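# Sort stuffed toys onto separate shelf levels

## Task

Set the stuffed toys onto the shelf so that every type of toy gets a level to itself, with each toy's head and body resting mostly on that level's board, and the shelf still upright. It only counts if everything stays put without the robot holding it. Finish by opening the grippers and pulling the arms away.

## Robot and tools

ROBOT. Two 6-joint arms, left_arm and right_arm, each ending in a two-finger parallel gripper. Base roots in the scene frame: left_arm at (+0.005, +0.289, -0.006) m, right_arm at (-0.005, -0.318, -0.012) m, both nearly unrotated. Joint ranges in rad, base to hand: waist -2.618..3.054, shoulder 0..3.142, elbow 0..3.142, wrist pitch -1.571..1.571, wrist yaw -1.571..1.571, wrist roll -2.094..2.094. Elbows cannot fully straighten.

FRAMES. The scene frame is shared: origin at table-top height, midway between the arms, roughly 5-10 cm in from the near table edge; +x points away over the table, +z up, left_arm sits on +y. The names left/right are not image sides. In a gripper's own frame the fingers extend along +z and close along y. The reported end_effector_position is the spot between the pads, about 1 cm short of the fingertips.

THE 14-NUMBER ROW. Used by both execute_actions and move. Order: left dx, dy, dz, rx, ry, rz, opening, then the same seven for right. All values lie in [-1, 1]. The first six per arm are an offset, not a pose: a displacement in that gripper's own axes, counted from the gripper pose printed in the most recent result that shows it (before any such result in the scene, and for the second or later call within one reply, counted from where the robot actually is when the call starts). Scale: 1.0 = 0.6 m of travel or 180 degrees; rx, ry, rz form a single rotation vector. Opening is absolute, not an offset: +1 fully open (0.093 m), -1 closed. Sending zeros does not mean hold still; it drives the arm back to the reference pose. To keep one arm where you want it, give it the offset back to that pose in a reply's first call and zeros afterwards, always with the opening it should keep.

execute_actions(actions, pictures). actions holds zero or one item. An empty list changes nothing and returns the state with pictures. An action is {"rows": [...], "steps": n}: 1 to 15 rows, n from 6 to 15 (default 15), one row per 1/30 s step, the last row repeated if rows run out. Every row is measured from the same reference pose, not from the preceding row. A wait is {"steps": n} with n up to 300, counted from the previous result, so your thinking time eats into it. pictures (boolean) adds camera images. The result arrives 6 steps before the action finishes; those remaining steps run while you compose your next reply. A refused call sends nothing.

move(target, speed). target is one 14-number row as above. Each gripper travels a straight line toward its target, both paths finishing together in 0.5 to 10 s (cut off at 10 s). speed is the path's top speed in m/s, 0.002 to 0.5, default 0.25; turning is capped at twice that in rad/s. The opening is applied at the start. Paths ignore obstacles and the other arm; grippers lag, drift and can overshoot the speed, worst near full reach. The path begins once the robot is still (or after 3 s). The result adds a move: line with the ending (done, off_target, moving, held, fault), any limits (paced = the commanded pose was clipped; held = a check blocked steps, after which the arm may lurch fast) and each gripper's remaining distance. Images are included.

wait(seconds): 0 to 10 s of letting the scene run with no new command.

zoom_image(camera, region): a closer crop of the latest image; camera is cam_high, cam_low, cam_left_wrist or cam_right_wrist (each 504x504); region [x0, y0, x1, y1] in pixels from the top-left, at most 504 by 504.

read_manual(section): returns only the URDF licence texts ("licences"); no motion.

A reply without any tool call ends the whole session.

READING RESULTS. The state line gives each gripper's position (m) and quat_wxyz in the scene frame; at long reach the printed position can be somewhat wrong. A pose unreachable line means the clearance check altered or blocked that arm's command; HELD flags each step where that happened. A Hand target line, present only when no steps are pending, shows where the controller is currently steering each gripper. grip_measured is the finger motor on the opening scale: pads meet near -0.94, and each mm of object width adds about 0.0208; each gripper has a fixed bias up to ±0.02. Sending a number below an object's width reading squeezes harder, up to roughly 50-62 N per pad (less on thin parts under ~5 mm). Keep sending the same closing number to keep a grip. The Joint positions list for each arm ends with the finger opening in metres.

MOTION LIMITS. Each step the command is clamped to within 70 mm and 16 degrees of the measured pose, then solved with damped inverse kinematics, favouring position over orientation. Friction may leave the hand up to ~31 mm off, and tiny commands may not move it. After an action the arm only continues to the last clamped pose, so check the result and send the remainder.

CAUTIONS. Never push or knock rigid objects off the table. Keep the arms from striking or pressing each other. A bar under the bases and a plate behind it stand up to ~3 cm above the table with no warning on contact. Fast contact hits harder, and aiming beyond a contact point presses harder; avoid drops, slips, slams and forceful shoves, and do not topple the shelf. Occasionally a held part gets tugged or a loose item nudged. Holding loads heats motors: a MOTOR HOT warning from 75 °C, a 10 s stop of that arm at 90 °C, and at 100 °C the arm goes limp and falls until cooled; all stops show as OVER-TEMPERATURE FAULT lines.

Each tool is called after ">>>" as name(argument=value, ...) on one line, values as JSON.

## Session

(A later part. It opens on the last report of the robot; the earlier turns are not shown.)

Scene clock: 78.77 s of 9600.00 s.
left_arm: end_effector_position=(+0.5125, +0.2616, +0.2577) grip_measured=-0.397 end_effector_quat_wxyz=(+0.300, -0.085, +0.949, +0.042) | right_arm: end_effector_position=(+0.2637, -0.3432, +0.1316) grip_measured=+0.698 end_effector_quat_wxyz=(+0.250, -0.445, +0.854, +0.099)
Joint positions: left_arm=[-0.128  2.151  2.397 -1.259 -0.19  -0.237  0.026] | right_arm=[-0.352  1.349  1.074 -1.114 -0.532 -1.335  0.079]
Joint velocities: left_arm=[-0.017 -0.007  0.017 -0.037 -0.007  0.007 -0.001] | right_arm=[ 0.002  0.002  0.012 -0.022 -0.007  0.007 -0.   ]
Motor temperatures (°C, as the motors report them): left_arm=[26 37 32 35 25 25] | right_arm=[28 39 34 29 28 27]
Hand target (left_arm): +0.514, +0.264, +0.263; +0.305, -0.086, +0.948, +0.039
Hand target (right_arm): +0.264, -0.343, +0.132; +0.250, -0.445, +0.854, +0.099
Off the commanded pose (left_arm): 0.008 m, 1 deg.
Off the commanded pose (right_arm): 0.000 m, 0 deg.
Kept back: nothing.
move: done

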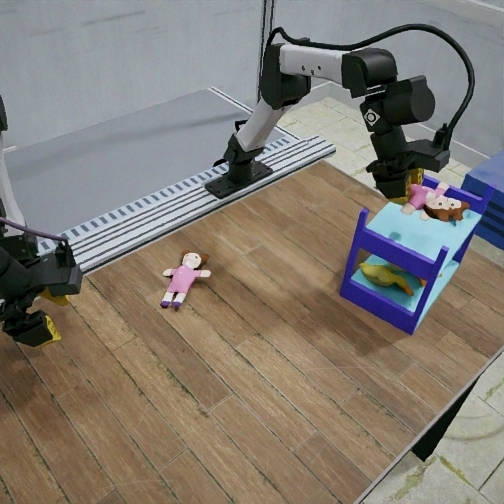

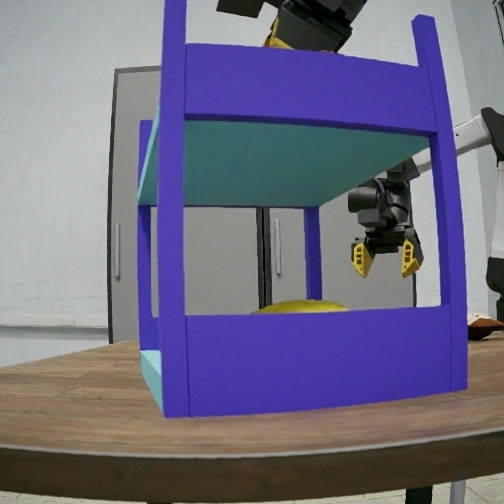

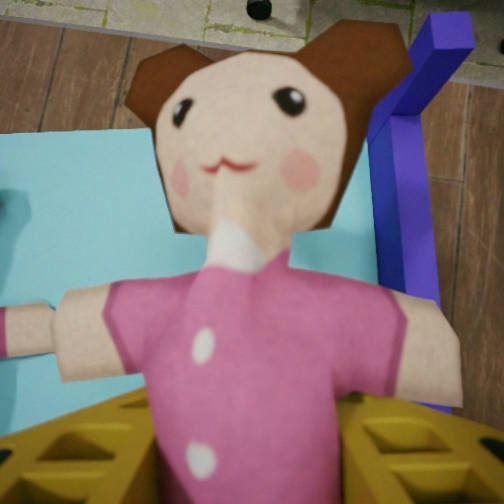

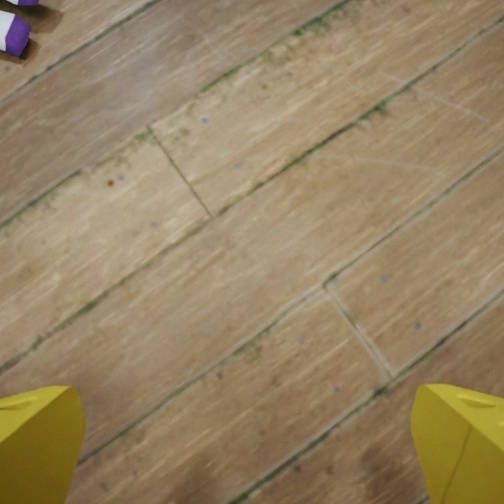

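>>> move(target=[0.068,-0.01,0.096,0,0,0,-0.4,0,0,0,0,0,0,0.7], speed=0.09)

>>> move(target=[0,0,0,0,0,0,0.15,0,0,0,0,0,0,0.7])

>>> move(target=[0.06,0.01,-0.24,0,0,0,0.15,0,0,0,0,0,0,0.7], speed=0.15)

Scene clock: 80.30 s of 9600.00 s.
left_arm: end_effector_position=(+0.5126, +0.2619, +0.1821) grip_measured=-0.397 end_effector_quat_wxyz=(+0.286, -0.086, +0.953, +0.043) | right_arm: end_effector_position=(+0.2637, -0.3432, +0.1316) grip_measured=+0.698 end_effector_quat_wxyz=(+0.250, -0.445, +0.854, +0.099)
Joint positions: left_arm=[-0.128  2.048  1.937 -0.931 -0.19  -0.242  0.026] | right_arm=[-0.352  1.349  1.074 -1.114 -0.532 -1.335  0.079]
Joint velocities: left_arm=[-0.012  0.007  0.007  0.051  0.051 -0.037 -0.001] | right_arm=[ 0.002  0.012 -0.017  0.066  0.007 -0.007 -0.   ]
Motor temperatures (°C, as the motors report them): left_arm=[26 38 32 35 25 25] | right_arm=[28 39 34 29 28 27]
Hand target (left_arm): +0.514, +0.256, +0.188; +0.300, -0.085, +0.949, +0.041
Hand target (right_arm): +0.264, -0.343, +0.132; +0.250, -0.445, +0.854, +0.099
Off the commanded pose (left_arm): 0.007 m, 2 deg.
Off the commanded pose (right_arm): 0.000 m, 0 deg.
Kept back: nothing.
move: done

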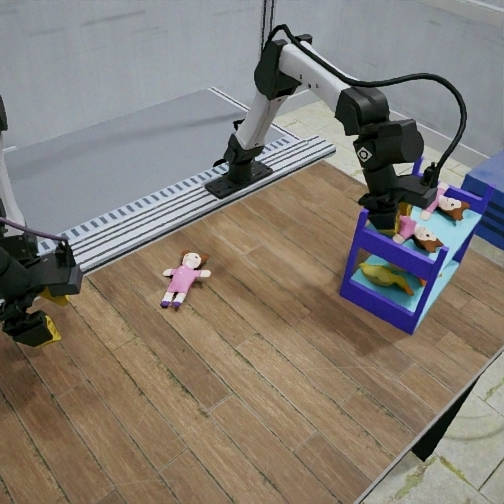

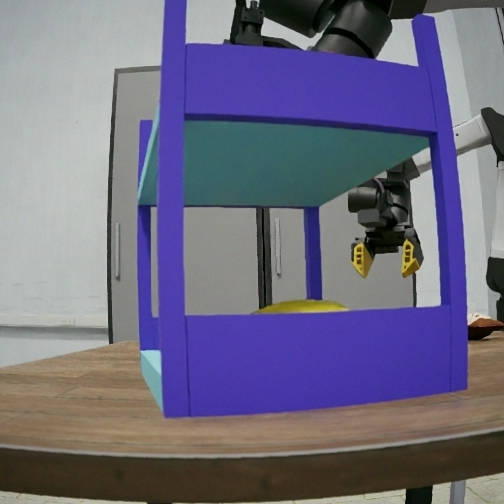

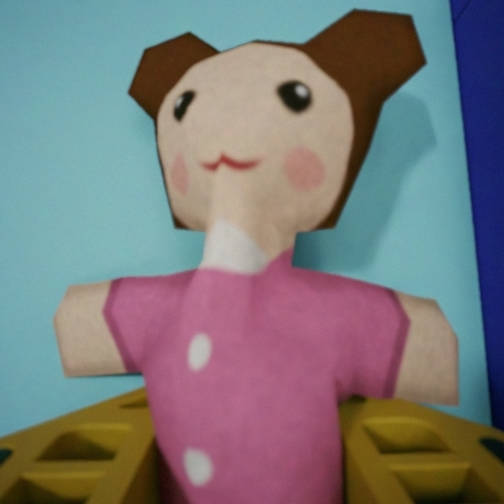

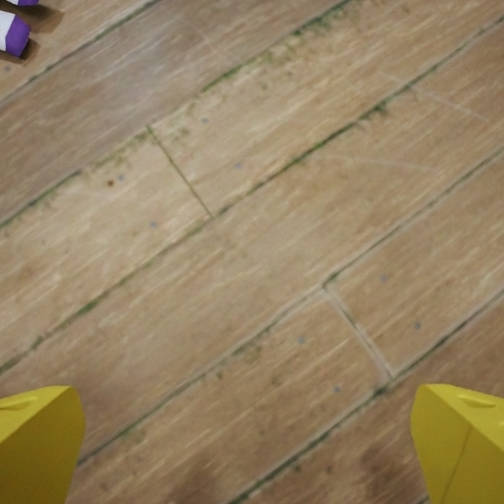

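Scene clock: 80.80 s of 9600.00 s.
left_arm: end_effector_position=(+0.5126, +0.2619, +0.1820) grip_measured=+0.148 end_effector_quat_wxyz=(+0.286, -0.086, +0.953, +0.043) | right_arm: end_effector_position=(+0.2637, -0.3432, +0.1316) grip_measured=+0.698 end_effector_quat_wxyz=(+0.250, -0.445, +0.854, +0.099)
Joint positions: left_arm=[-0.128  2.048  1.937 -0.93  -0.19  -0.242  0.052] | right_arm=[-0.352  1.349  1.074 -1.114 -0.532 -1.335  0.079]
Joint velocities: left_arm=[ 0.007  0.002  0.022  0.007  0.051 -0.007 -0.001] | right_arm=[-0.007 -0.002 -0.007 -0.022  0.007  0.022 -0.   ]
Motor temperatures (°C, as the motors report them): left_arm=[26 38 32 35 25 25] | right_arm=[28 38 34 29 28 27]
Hand target (left_arm): +0.513, +0.262, +0.182; +0.286, -0.086, +0.953, +0.043
Hand target (right_arm): +0.264, -0.343, +0.132; +0.250, -0.445, +0.854, +0.099
Off the commanded pose (left_arm): 0.000 m, 0 deg.
Off the commanded pose (right_arm): 0.000 m, 0 deg.
Kept back: nothing.
move: done

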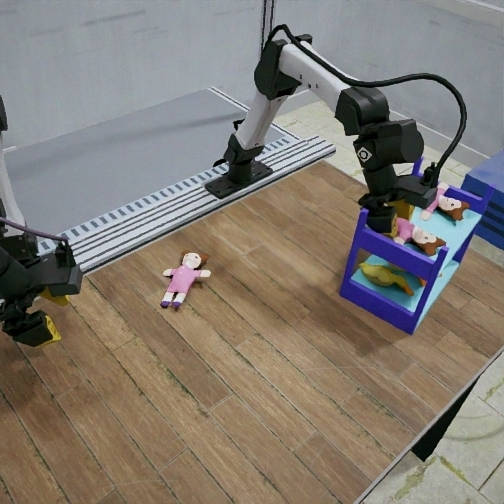

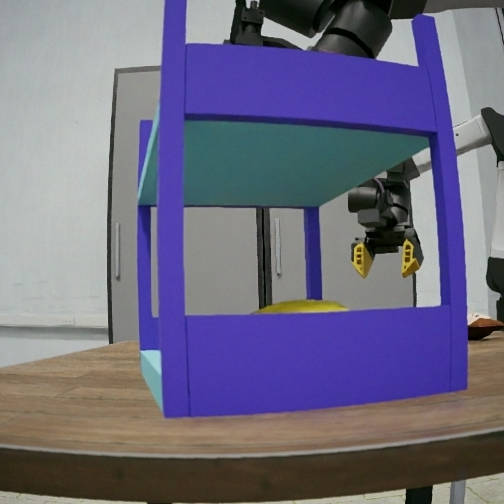

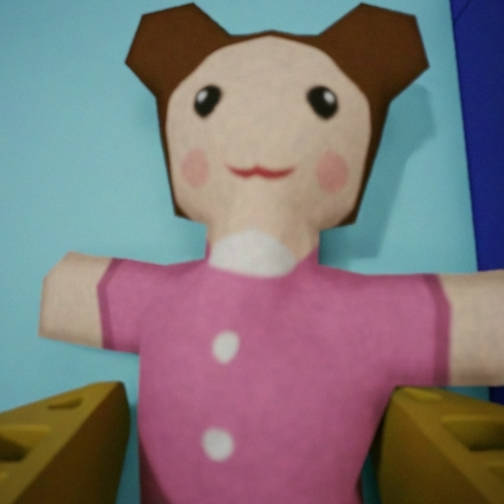

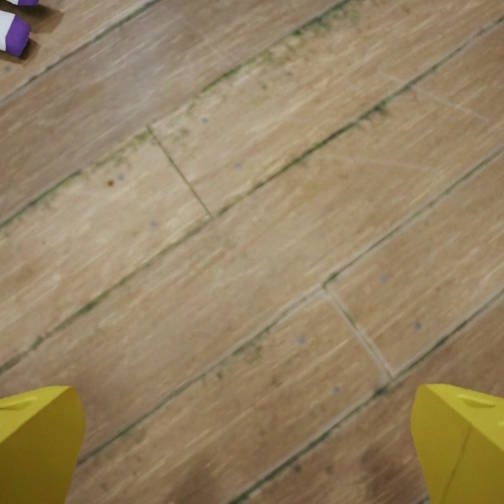

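Scene clock: 82.37 s of 9600.00 s.
left_arm: end_effector_position=(+0.4050, +0.2485, +0.2740) grip_measured=+0.148 end_effector_quat_wxyz=(+0.279, -0.086, +0.955, +0.043) | right_arm: end_effector_position=(+0.2637, -0.3432, +0.1316) grip_measured=+0.698 end_effector_quat_wxyz=(+0.250, -0.445, +0.854, +0.099)
Joint positions: left_arm=[-0.203  1.737  1.922 -1.255 -0.224 -0.311  0.052] | right_arm=[-0.352  1.349  1.074 -1.114 -0.532 -1.335  0.079]
Joint velocities: left_arm=[-0.002  0.002 -0.037 -0.022 -0.051  0.007 -0.002] | right_arm=[ 0.002 -0.002  0.007 -0.066 -0.095  0.022 -0.001]
Motor temperatures (°C, as the motors report them): left_arm=[26 38 32 35 25 25] | right_arm=[28 38 34 29 28 27]
Hand target (left_arm): +0.403, +0.246, +0.282; +0.287, -0.086, +0.953, +0.044
Hand target (right_arm): +0.264, -0.343, +0.132; +0.250, -0.445, +0.854, +0.099
Off the commanded pose (left_arm): 0.009 m, 1 deg.
Off the commanded pose (right_arm): 0.000 m, 0 deg.
Kept back: nothing.
move: done

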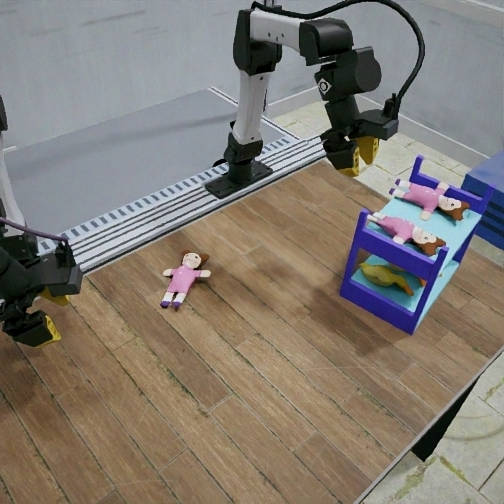

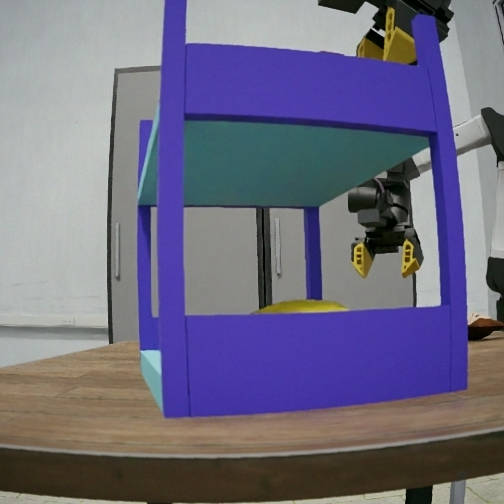

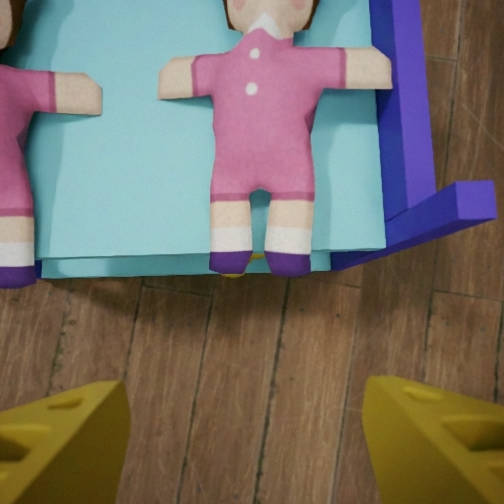

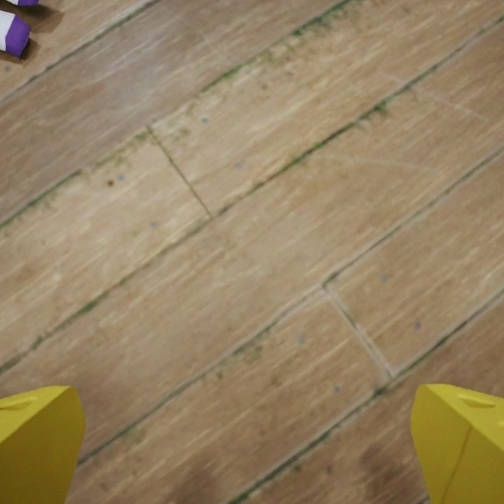

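>>> move(target=[0.488,-0.403,0.015,0.22,-0.026,0.299,0.7,0,0,0,0,0,0,0.7], speed=0.3)

Scene clock: 85.27 s of 9600.00 s.
left_arm: end_effector_position=(+0.2179, -0.0273, +0.1045) grip_measured=+0.698 end_effector_quat_wxyz=(+0.283, +0.439, +0.841, -0.139) | right_arm: end_effector_position=(+0.2637, -0.3432, +0.1316) grip_measured=+0.698 end_effector_quat_wxyz=(+0.250, -0.445, +0.854, +0.099)
Joint positions: left_arm=[-0.986  1.494  0.952 -0.402 -0.    -0.019  0.079] | right_arm=[-0.352  1.349  1.074 -1.114 -0.532 -1.335  0.079]
Joint velocities: left_arm=[ 0.007 -0.007 -0.012 -0.007 -0.022 -0.066 -0.001] | right_arm=[-0.017  0.002  0.017 -0.007 -0.037 -0.022  0.   ]
Motor temperatures (°C, as the motors report them): left_arm=[26 38 32 35 25 25] | right_arm=[28 38 34 29 28 27]
Hand target (left_arm): +0.216, -0.031, +0.102; +0.284, +0.445, +0.837, -0.144
Hand target (right_arm): +0.264, -0.343, +0.132; +0.250, -0.445, +0.854, +0.099
Off the commanded pose (left_arm): 0.007 m, 1 deg.
Off the commanded pose (right_arm): 0.000 m, 0 deg.
Kept back: nothing.
move: done

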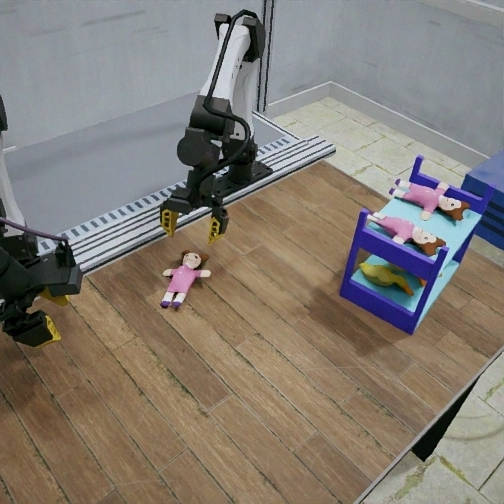

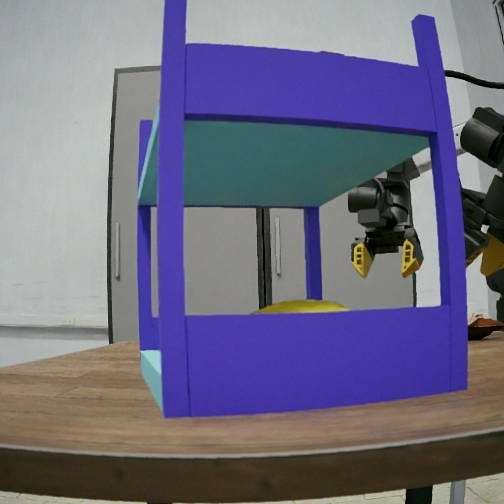

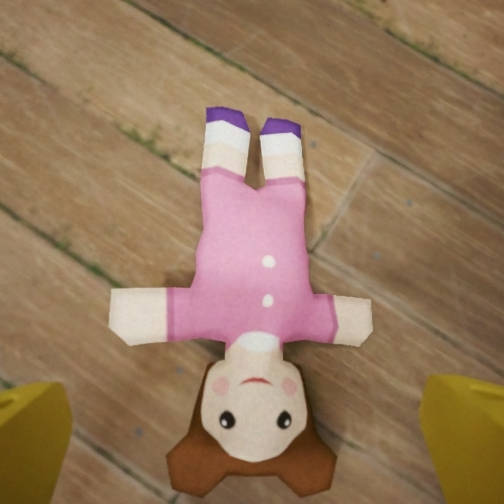

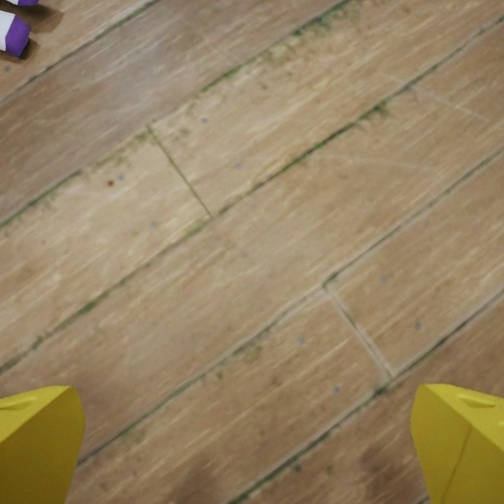

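>>> move(target=[-0.01,0,0.203,0,0,0,0.7,0,0,0,0,0,0,0.7], speed=0.12)

>>> move(target=[0,0,0,0,0,0,-0.4,0,0,0,0,0,0,0.7])

>>> move(target=[0.092,0.472,-0.61,-0.22,0,-0.293,-0.4,0,0,0,0,0,0,0.7])

Scene clock: 86.97 s of 9600.00 s.
left_arm: end_effector_position=(+0.2615, -0.0871, +0.0142) grip_measured=+0.698 end_effector_quat_wxyz=(+0.282, +0.439, +0.842, -0.138) | right_arm: end_effector_position=(+0.2637, -0.3432, +0.1316) grip_measured=+0.698 end_effector_quat_wxyz=(+0.250, -0.445, +0.854, +0.099)
Joint positions: left_arm=[-0.986  1.925  1.045 -0.068 -0.    -0.018  0.079] | right_arm=[-0.352  1.349  1.074 -1.114 -0.532 -1.335  0.079]
Joint velocities: left_arm=[-0.007  0.012  0.012 -0.081  0.066 -0.022 -0.   ] | right_arm=[-0.017 -0.022 -0.002  0.007  0.007  0.037 -0.001]
Motor temperatures (°C, as the motors report them): left_arm=[26 38 32 35 25 25] | right_arm=[28 38 34 29 28 27]
Hand target (left_arm): +0.263, -0.092, +0.011; +0.283, +0.439, +0.841, -0.139
Hand target (right_arm): +0.264, -0.343, +0.132; +0.250, -0.445, +0.854, +0.099
Off the commanded pose (left_arm): 0.005 m, 0 deg.
Off the commanded pose (right_arm): 0.000 m, 0 deg.
Kept back: nothing.
move: done

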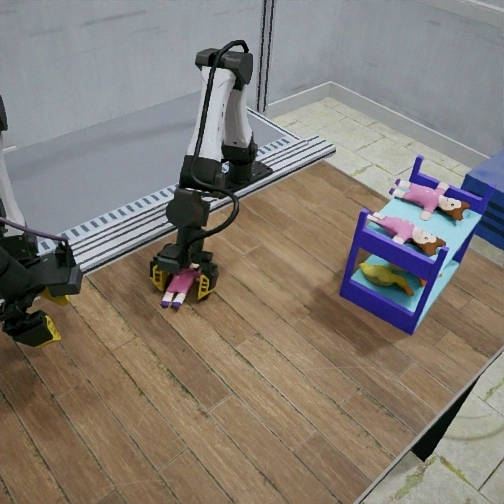

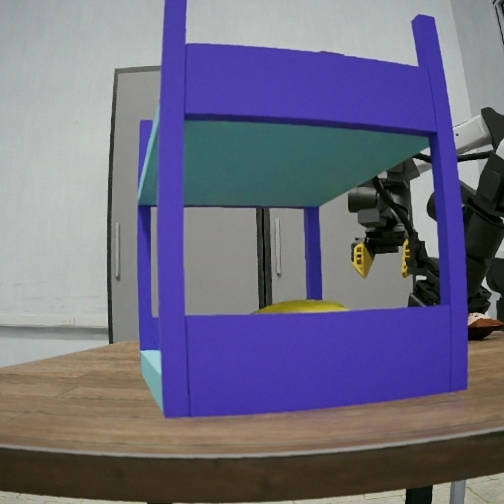

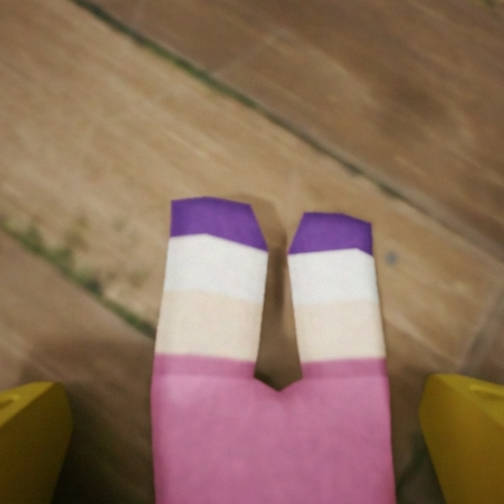

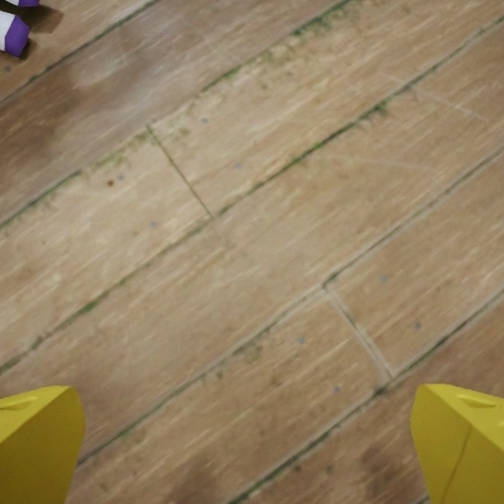

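Scene clock: 87.47 s of 9600.00 s.
left_arm: end_effector_position=(+0.2615, -0.0871, +0.0142) grip_measured=-0.397 end_effector_quat_wxyz=(+0.282, +0.439, +0.842, -0.138) | right_arm: end_effector_position=(+0.2637, -0.3432, +0.1316) grip_measured=+0.698 end_effector_quat_wxyz=(+0.250, -0.445, +0.854, +0.099)
Joint positions: left_arm=[-0.986  1.925  1.045 -0.068 -0.    -0.018  0.026] | right_arm=[-0.352  1.349  1.074 -1.114 -0.532 -1.335  0.079]
Joint velocities: left_arm=[ 0.002 -0.002  0.002 -0.066  0.007 -0.051  0.   ] | right_arm=[-0.012  0.002  0.012 -0.007  0.037 -0.022  0.   ]
Motor temperatures (°C, as the motors report them): left_arm=[26 38 32 35 25 25] | right_arm=[28 38 34 29 28 27]
Hand target (left_arm): +0.261, -0.087, +0.014; +0.282, +0.439, +0.842, -0.138
Hand target (right_arm): +0.264, -0.343, +0.132; +0.250, -0.445, +0.854, +0.099
Off the commanded pose (left_arm): 0.000 m, 0 deg.
Off the commanded pose (right_arm): 0.000 m, 0 deg.
Kept back: nothing.
move: done

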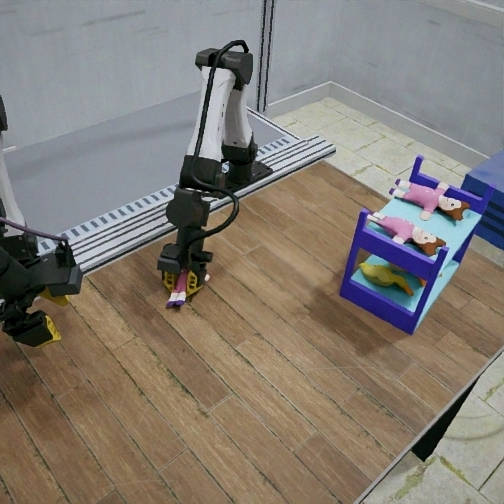

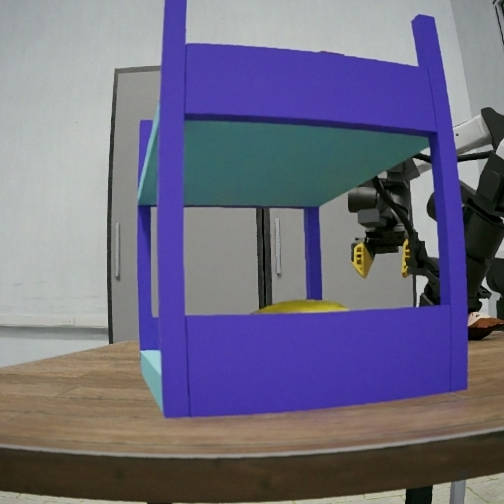

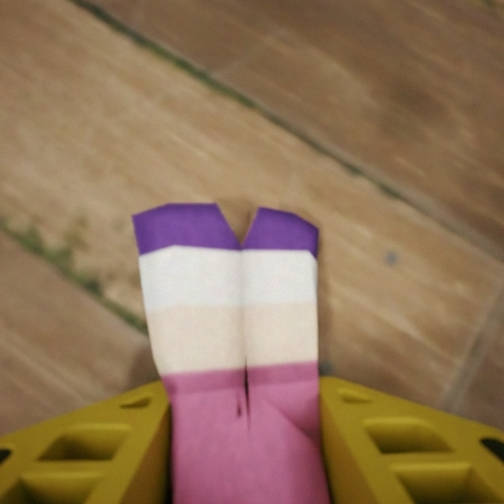

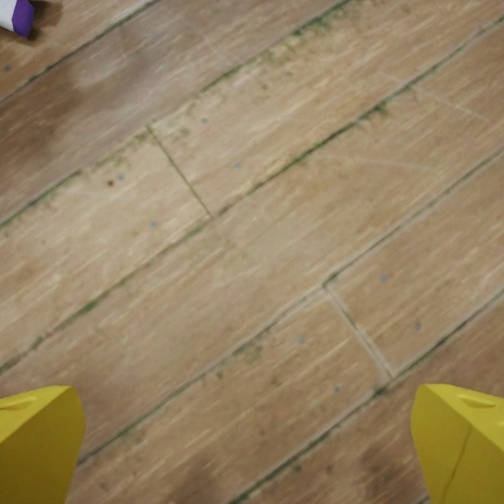

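Scene clock: 90.43 s of 9600.00 s.
left_arm: end_effector_position=(+0.3357, +0.2893, +0.2702) grip_measured=-0.397 end_effector_quat_wxyz=(+0.310, -0.085, +0.946, +0.032) | right_arm: end_effector_position=(+0.2637, -0.3432, +0.1316) grip_measured=+0.698 end_effector_quat_wxyz=(+0.250, -0.445, +0.854, +0.099)
Joint positions: left_arm=[-0.087  1.38   1.523 -1.125 -0.152 -0.204  0.026] | right_arm=[-0.352  1.349  1.074 -1.114 -0.532 -1.335  0.079]
Joint velocities: left_arm=[-0.007 -0.002 -0.012  0.007 -0.051  0.081  0.   ] | right_arm=[-0.002  0.007  0.002 -0.022 -0.037 -0.007 -0.002]
Motor temperatures (°C, as the motors report them): left_arm=[26 38 32 35 25 25] | right_arm=[28 37 34 29 28 27]
Hand target (left_arm): +0.339, +0.293, +0.273; +0.312, -0.090, +0.945, +0.035
Hand target (right_arm): +0.264, -0.343, +0.132; +0.250, -0.445, +0.854, +0.099
Off the commanded pose (left_arm): 0.010 m, 1 deg.
Off the commanded pose (right_arm): 0.000 m, 0 deg.
Kept back: nothing.
move: done

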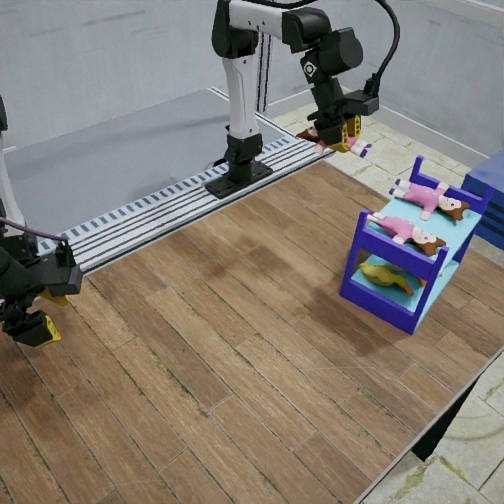

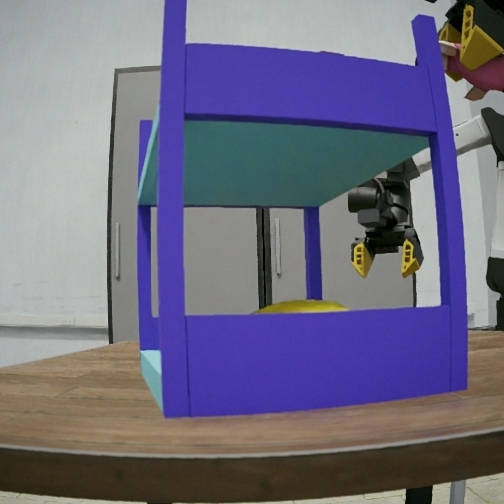

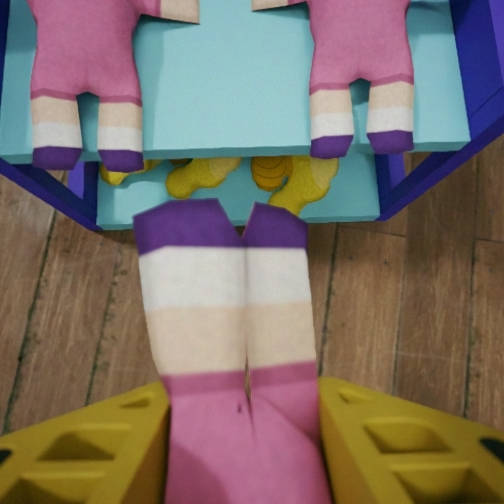

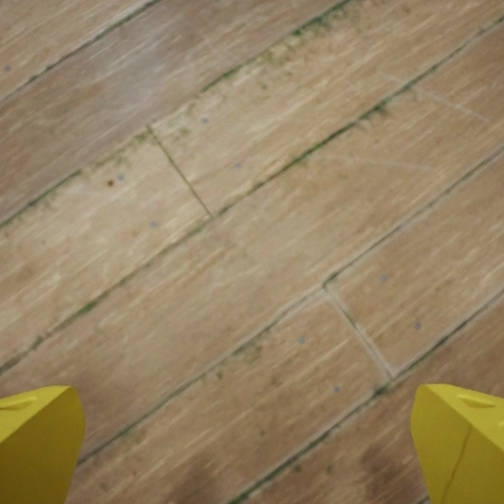

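>>> move(target=[-0.26,0.027,0.263,0,0,0,-0.4,0,0,0,0,0,0,0.7], speed=0.2)

>>> move(target=[0.041,0,0.056,0,0,0,-0.4,0,0,0,0,0,0,0.7], speed=0.08)

>>> move(target=[0,0,0,0,0,0,0.12,0,0,0,0,0,0,0.7])

>>> move(target=[-0.03,0,-0.15,0,0,0,0.12,0,0,0,0,0,0,0.7], speed=0.12)

>>> move(target=[0.2,0,-0.15,0,0,0,0.12,0,0,0,0,0,0,0.7])

Scene clock: 92.70 s of 9600.00 s.
left_arm: end_effector_position=(+0.5475, +0.3385, +0.2302) grip_measured=-0.397 end_effector_quat_wxyz=(+0.303, -0.084, +0.949, +0.033) | right_arm: end_effector_position=(+0.2637, -0.3432, +0.1316) grip_measured=+0.698 end_effector_quat_wxyz=(+0.250, -0.445, +0.854, +0.099)
Joint positions: left_arm=[ 0.054  2.258  2.445 -1.171 -0.074 -0.085  0.026] | right_arm=[-0.352  1.349  1.074 -1.114 -0.532 -1.335  0.079]
Joint velocities: left_arm=[ 0.002 -0.012 -0.012  0.037 -0.095  0.007 -0.   ] | right_arm=[ 0.007 -0.002  0.007 -0.037 -0.037 -0.022 -0.   ]
Motor temperatures (°C, as the motors report them): left_arm=[26 38 32 35 25 25] | right_arm=[28 37 34 29 28 27]
Hand target (left_arm): +0.548, +0.343, +0.236; +0.310, -0.085, +0.947, +0.031
Hand target (right_arm): +0.264, -0.343, +0.132; +0.250, -0.445, +0.854, +0.099
Off the commanded pose (left_arm): 0.008 m, 1 deg.
Off the commanded pose (right_arm): 0.000 m, 0 deg.
Kept back: nothing.
move: done

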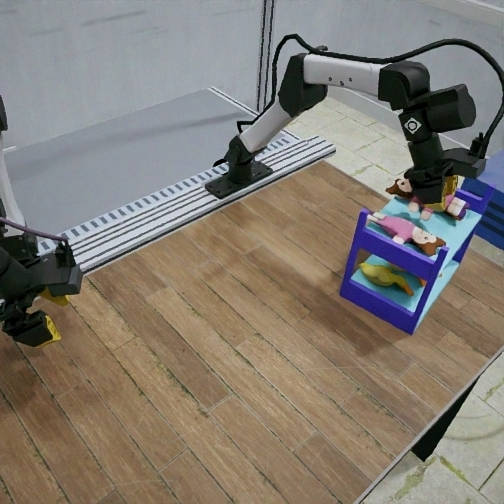

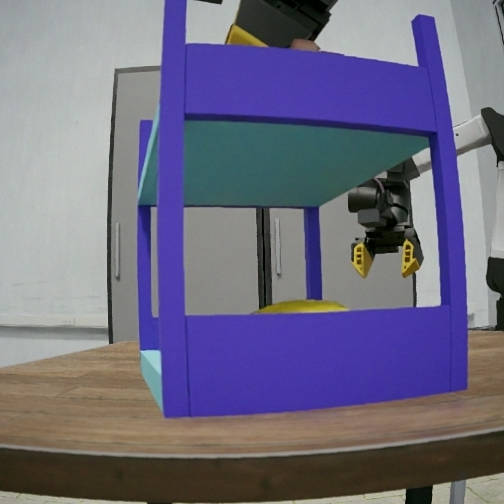

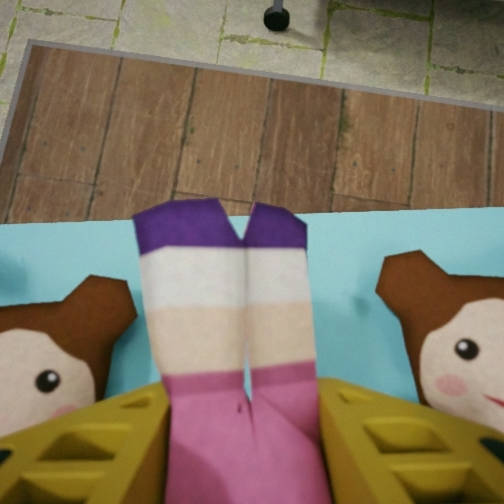

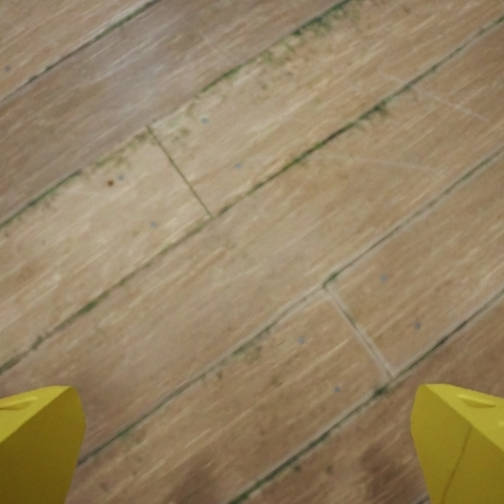

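Scene clock: 93.77 s of 9600.00 s.
left_arm: end_effector_position=(+0.5453, +0.3383, +0.1810) grip_measured=-0.397 end_effector_quat_wxyz=(+0.288, -0.084, +0.953, +0.033) | right_arm: end_effector_position=(+0.2637, -0.3432, +0.1316) grip_measured=+0.698 end_effector_quat_wxyz=(+0.250, -0.445, +0.854, +0.099)
Joint positions: left_arm=[ 0.054  2.186  2.138 -0.968 -0.074 -0.085  0.026] | right_arm=[-0.352  1.349  1.074 -1.114 -0.532 -1.335  0.079]
Joint velocities: left_arm=[ 0.002 -0.007  0.002 -0.066  0.066 -0.051 -0.001] | right_arm=[ 0.012 -0.012  0.002  0.007  0.051 -0.022 -0.   ]
Motor temperatures (°C, as the motors report them): left_arm=[26 38 32 35 25 25] | right_arm=[28 37 34 29 28 27]
Hand target (left_arm): +0.548, +0.338, +0.189; +0.303, -0.084, +0.949, +0.033
Hand target (right_arm): +0.264, -0.343, +0.132; +0.250, -0.445, +0.854, +0.099
Off the commanded pose (left_arm): 0.008 m, 2 deg.
Off the commanded pose (right_arm): 0.000 m, 0 deg.
Kept back: nothing.
move: done

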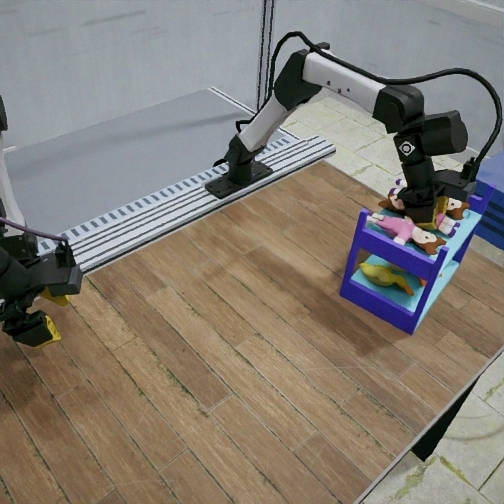

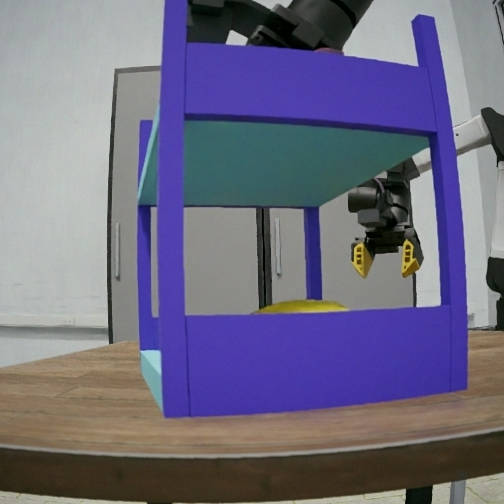

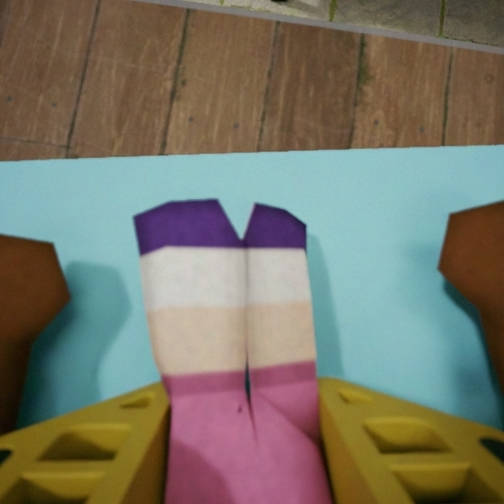

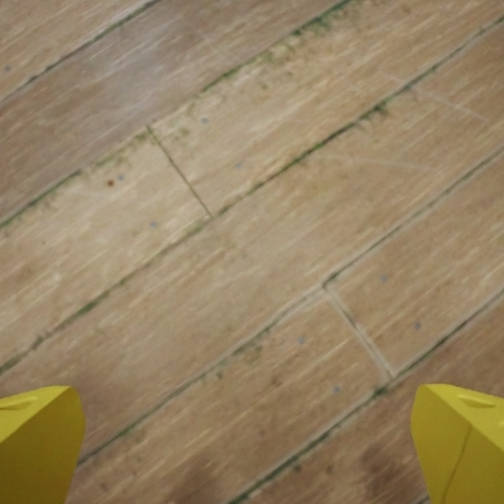

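Scene clock: 94.27 s of 9600.00 s.
left_arm: end_effector_position=(+0.5453, +0.3383, +0.1810) grip_measured=+0.118 end_effector_quat_wxyz=(+0.288, -0.084, +0.953, +0.033) | right_arm: end_effector_position=(+0.2637, -0.3432, +0.1316) grip_measured=+0.698 end_effector_quat_wxyz=(+0.250, -0.445, +0.854, +0.099)
Joint positions: left_arm=[ 0.054  2.186  2.138 -0.968 -0.074 -0.085  0.051] | right_arm=[-0.352  1.349  1.074 -1.114 -0.532 -1.335  0.079]
Joint velocities: left_arm=[ 0.007 -0.007 -0.027 -0.022 -0.007 -0.022  0.   ] | right_arm=[-0.022 -0.007  0.002  0.007 -0.007  0.037  0.001]
Motor temperatures (°C, as the motors report them): left_arm=[26 39 32 35 25 25] | right_arm=[28 37 34 29 28 27]
Hand target (left_arm): +0.545, +0.338, +0.181; +0.288, -0.084, +0.953, +0.033
Hand target (right_arm): +0.264, -0.343, +0.132; +0.250, -0.445, +0.854, +0.099
Off the commanded pose (left_arm): 0.000 m, 0 deg.
Off the commanded pose (right_arm): 0.000 m, 0 deg.
Kept back: nothing.
move: done

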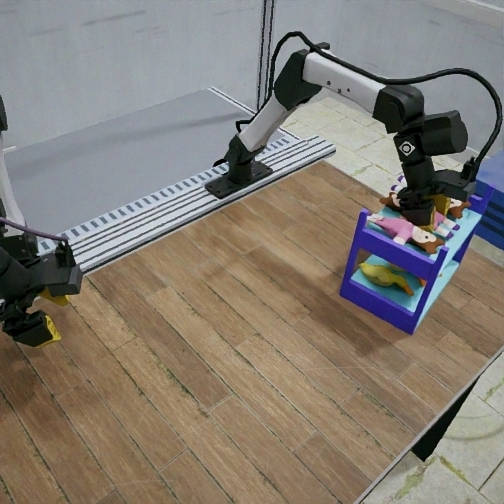

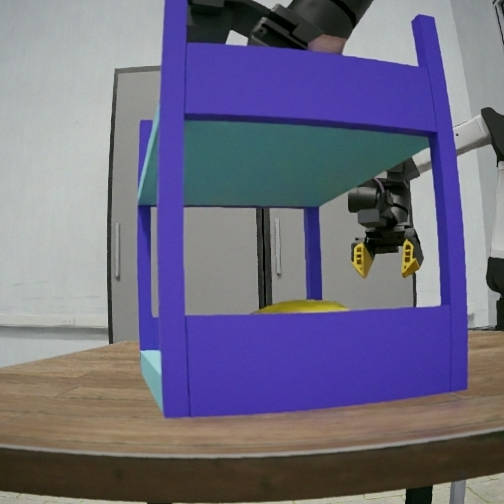

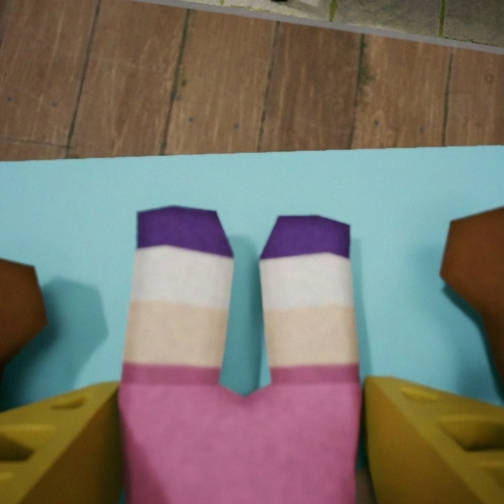

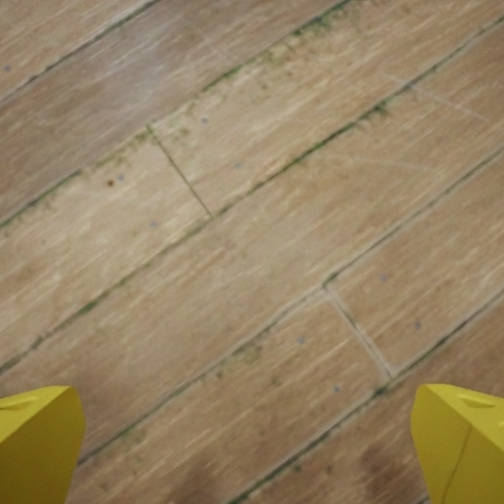

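Scene clock: 95.70 s of 9600.00 s.
left_arm: end_effector_position=(+0.5078, +0.3358, +0.2657) grip_measured=+0.118 end_effector_quat_wxyz=(+0.289, -0.085, +0.953, +0.033) | right_arm: end_effector_position=(+0.2637, -0.3432, +0.1316) grip_measured=+0.698 end_effector_quat_wxyz=(+0.250, -0.445, +0.854, +0.099)
Joint positions: left_arm=[ 0.054  2.171  2.478 -1.322 -0.074 -0.087  0.051] | right_arm=[-0.352  1.349  1.074 -1.114 -0.532 -1.335  0.079]
Joint velocities: left_arm=[-0.007 -0.007 -0.017 -0.051  0.066  0.037 -0.001] | right_arm=[ 0.002 -0.007 -0.002 -0.037  0.051  0.051 -0.   ]
Motor temperatures (°C, as the motors report them): left_arm=[26 39 32 35 25 25] | right_arm=[28 37 35 29 28 27]
Hand target (left_arm): +0.510, +0.332, +0.265; +0.288, -0.084, +0.953, +0.033
Hand target (right_arm): +0.264, -0.343, +0.132; +0.250, -0.445, +0.854, +0.099
Off the commanded pose (left_arm): 0.006 m, 0 deg.
Off the commanded pose (right_arm): 0.000 m, 0 deg.
Kept back: nothing.
move: done

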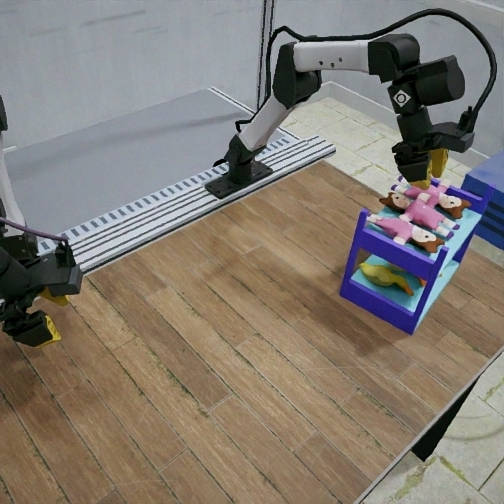

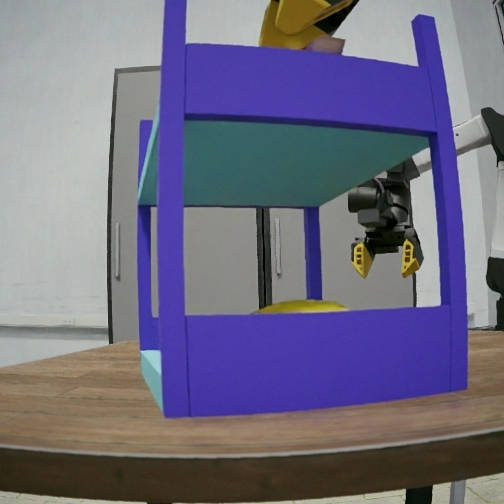

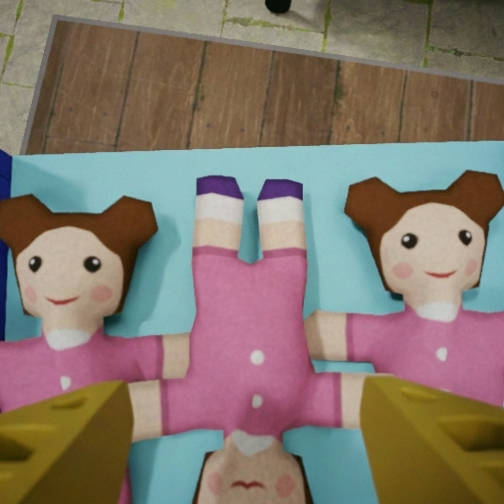

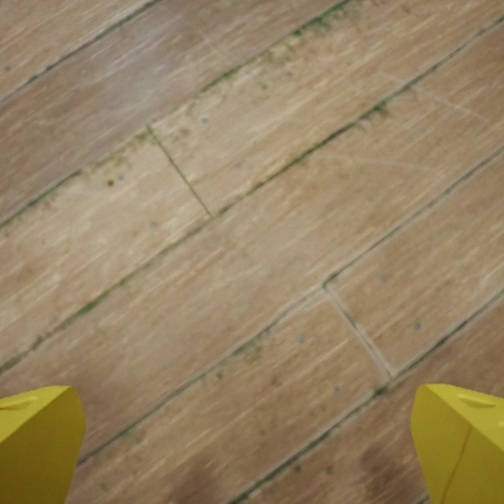

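Scene clock: 96.80 s of 9600.00 s.
left_arm: end_effector_position=(+0.3568, +0.3123, +0.2737) grip_measured=+0.118 end_effector_quat_wxyz=(+0.282, -0.086, +0.955, +0.031) | right_arm: end_effector_position=(+0.2637, -0.3432, +0.1316) grip_measured=+0.698 end_effector_quat_wxyz=(+0.250, -0.445, +0.854, +0.099)
Joint positions: left_arm=[ 0.008  1.512  1.681 -1.201 -0.096 -0.13   0.051] | right_arm=[-0.352  1.349  1.074 -1.114 -0.532 -1.335  0.079]
Joint velocities: left_arm=[-0.007 -0.007 -0.017  0.007 -0.051  0.007  0.   ] | right_arm=[-0.007 -0.007  0.002 -0.051 -0.007 -0.007  0.001]
Motor temperatures (°C, as the motors report them): left_arm=[26 39 32 35 25 25] | right_arm=[28 37 35 29 28 27]
Hand target (left_arm): +0.361, +0.310, +0.273; +0.289, -0.085, +0.953, +0.033
Hand target (right_arm): +0.264, -0.343, +0.132; +0.250, -0.445, +0.854, +0.099
Off the commanded pose (left_arm): 0.005 m, 1 deg.
Off the commanded pose (right_arm): 0.000 m, 0 deg.
Kept back: nothing.
move: done

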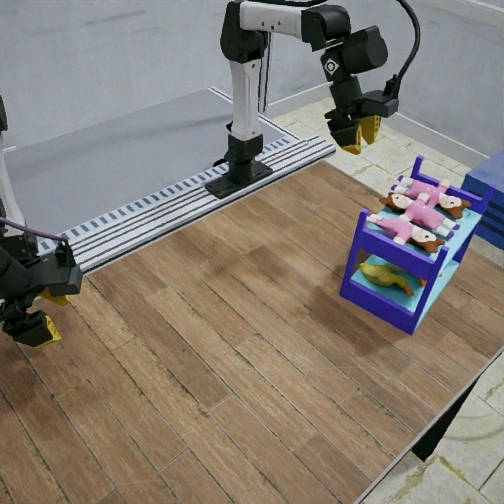

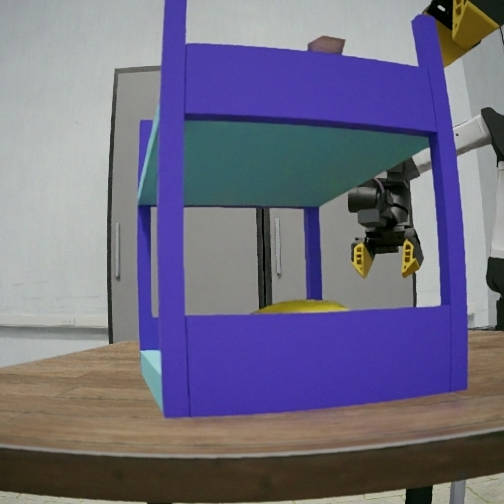

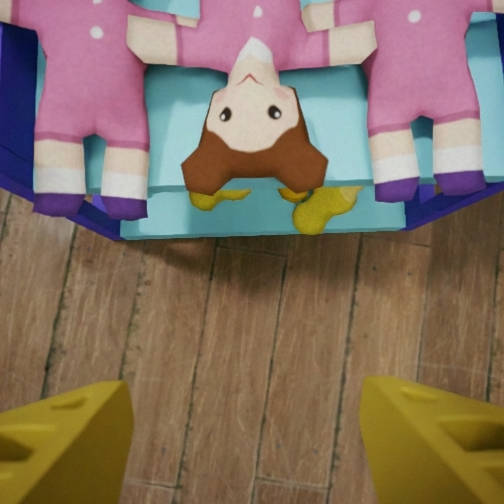

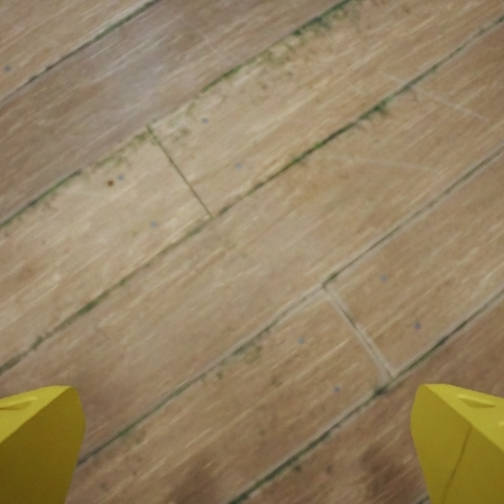

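>>> finished_scene(scene=2)

The scene is finished: the task was done.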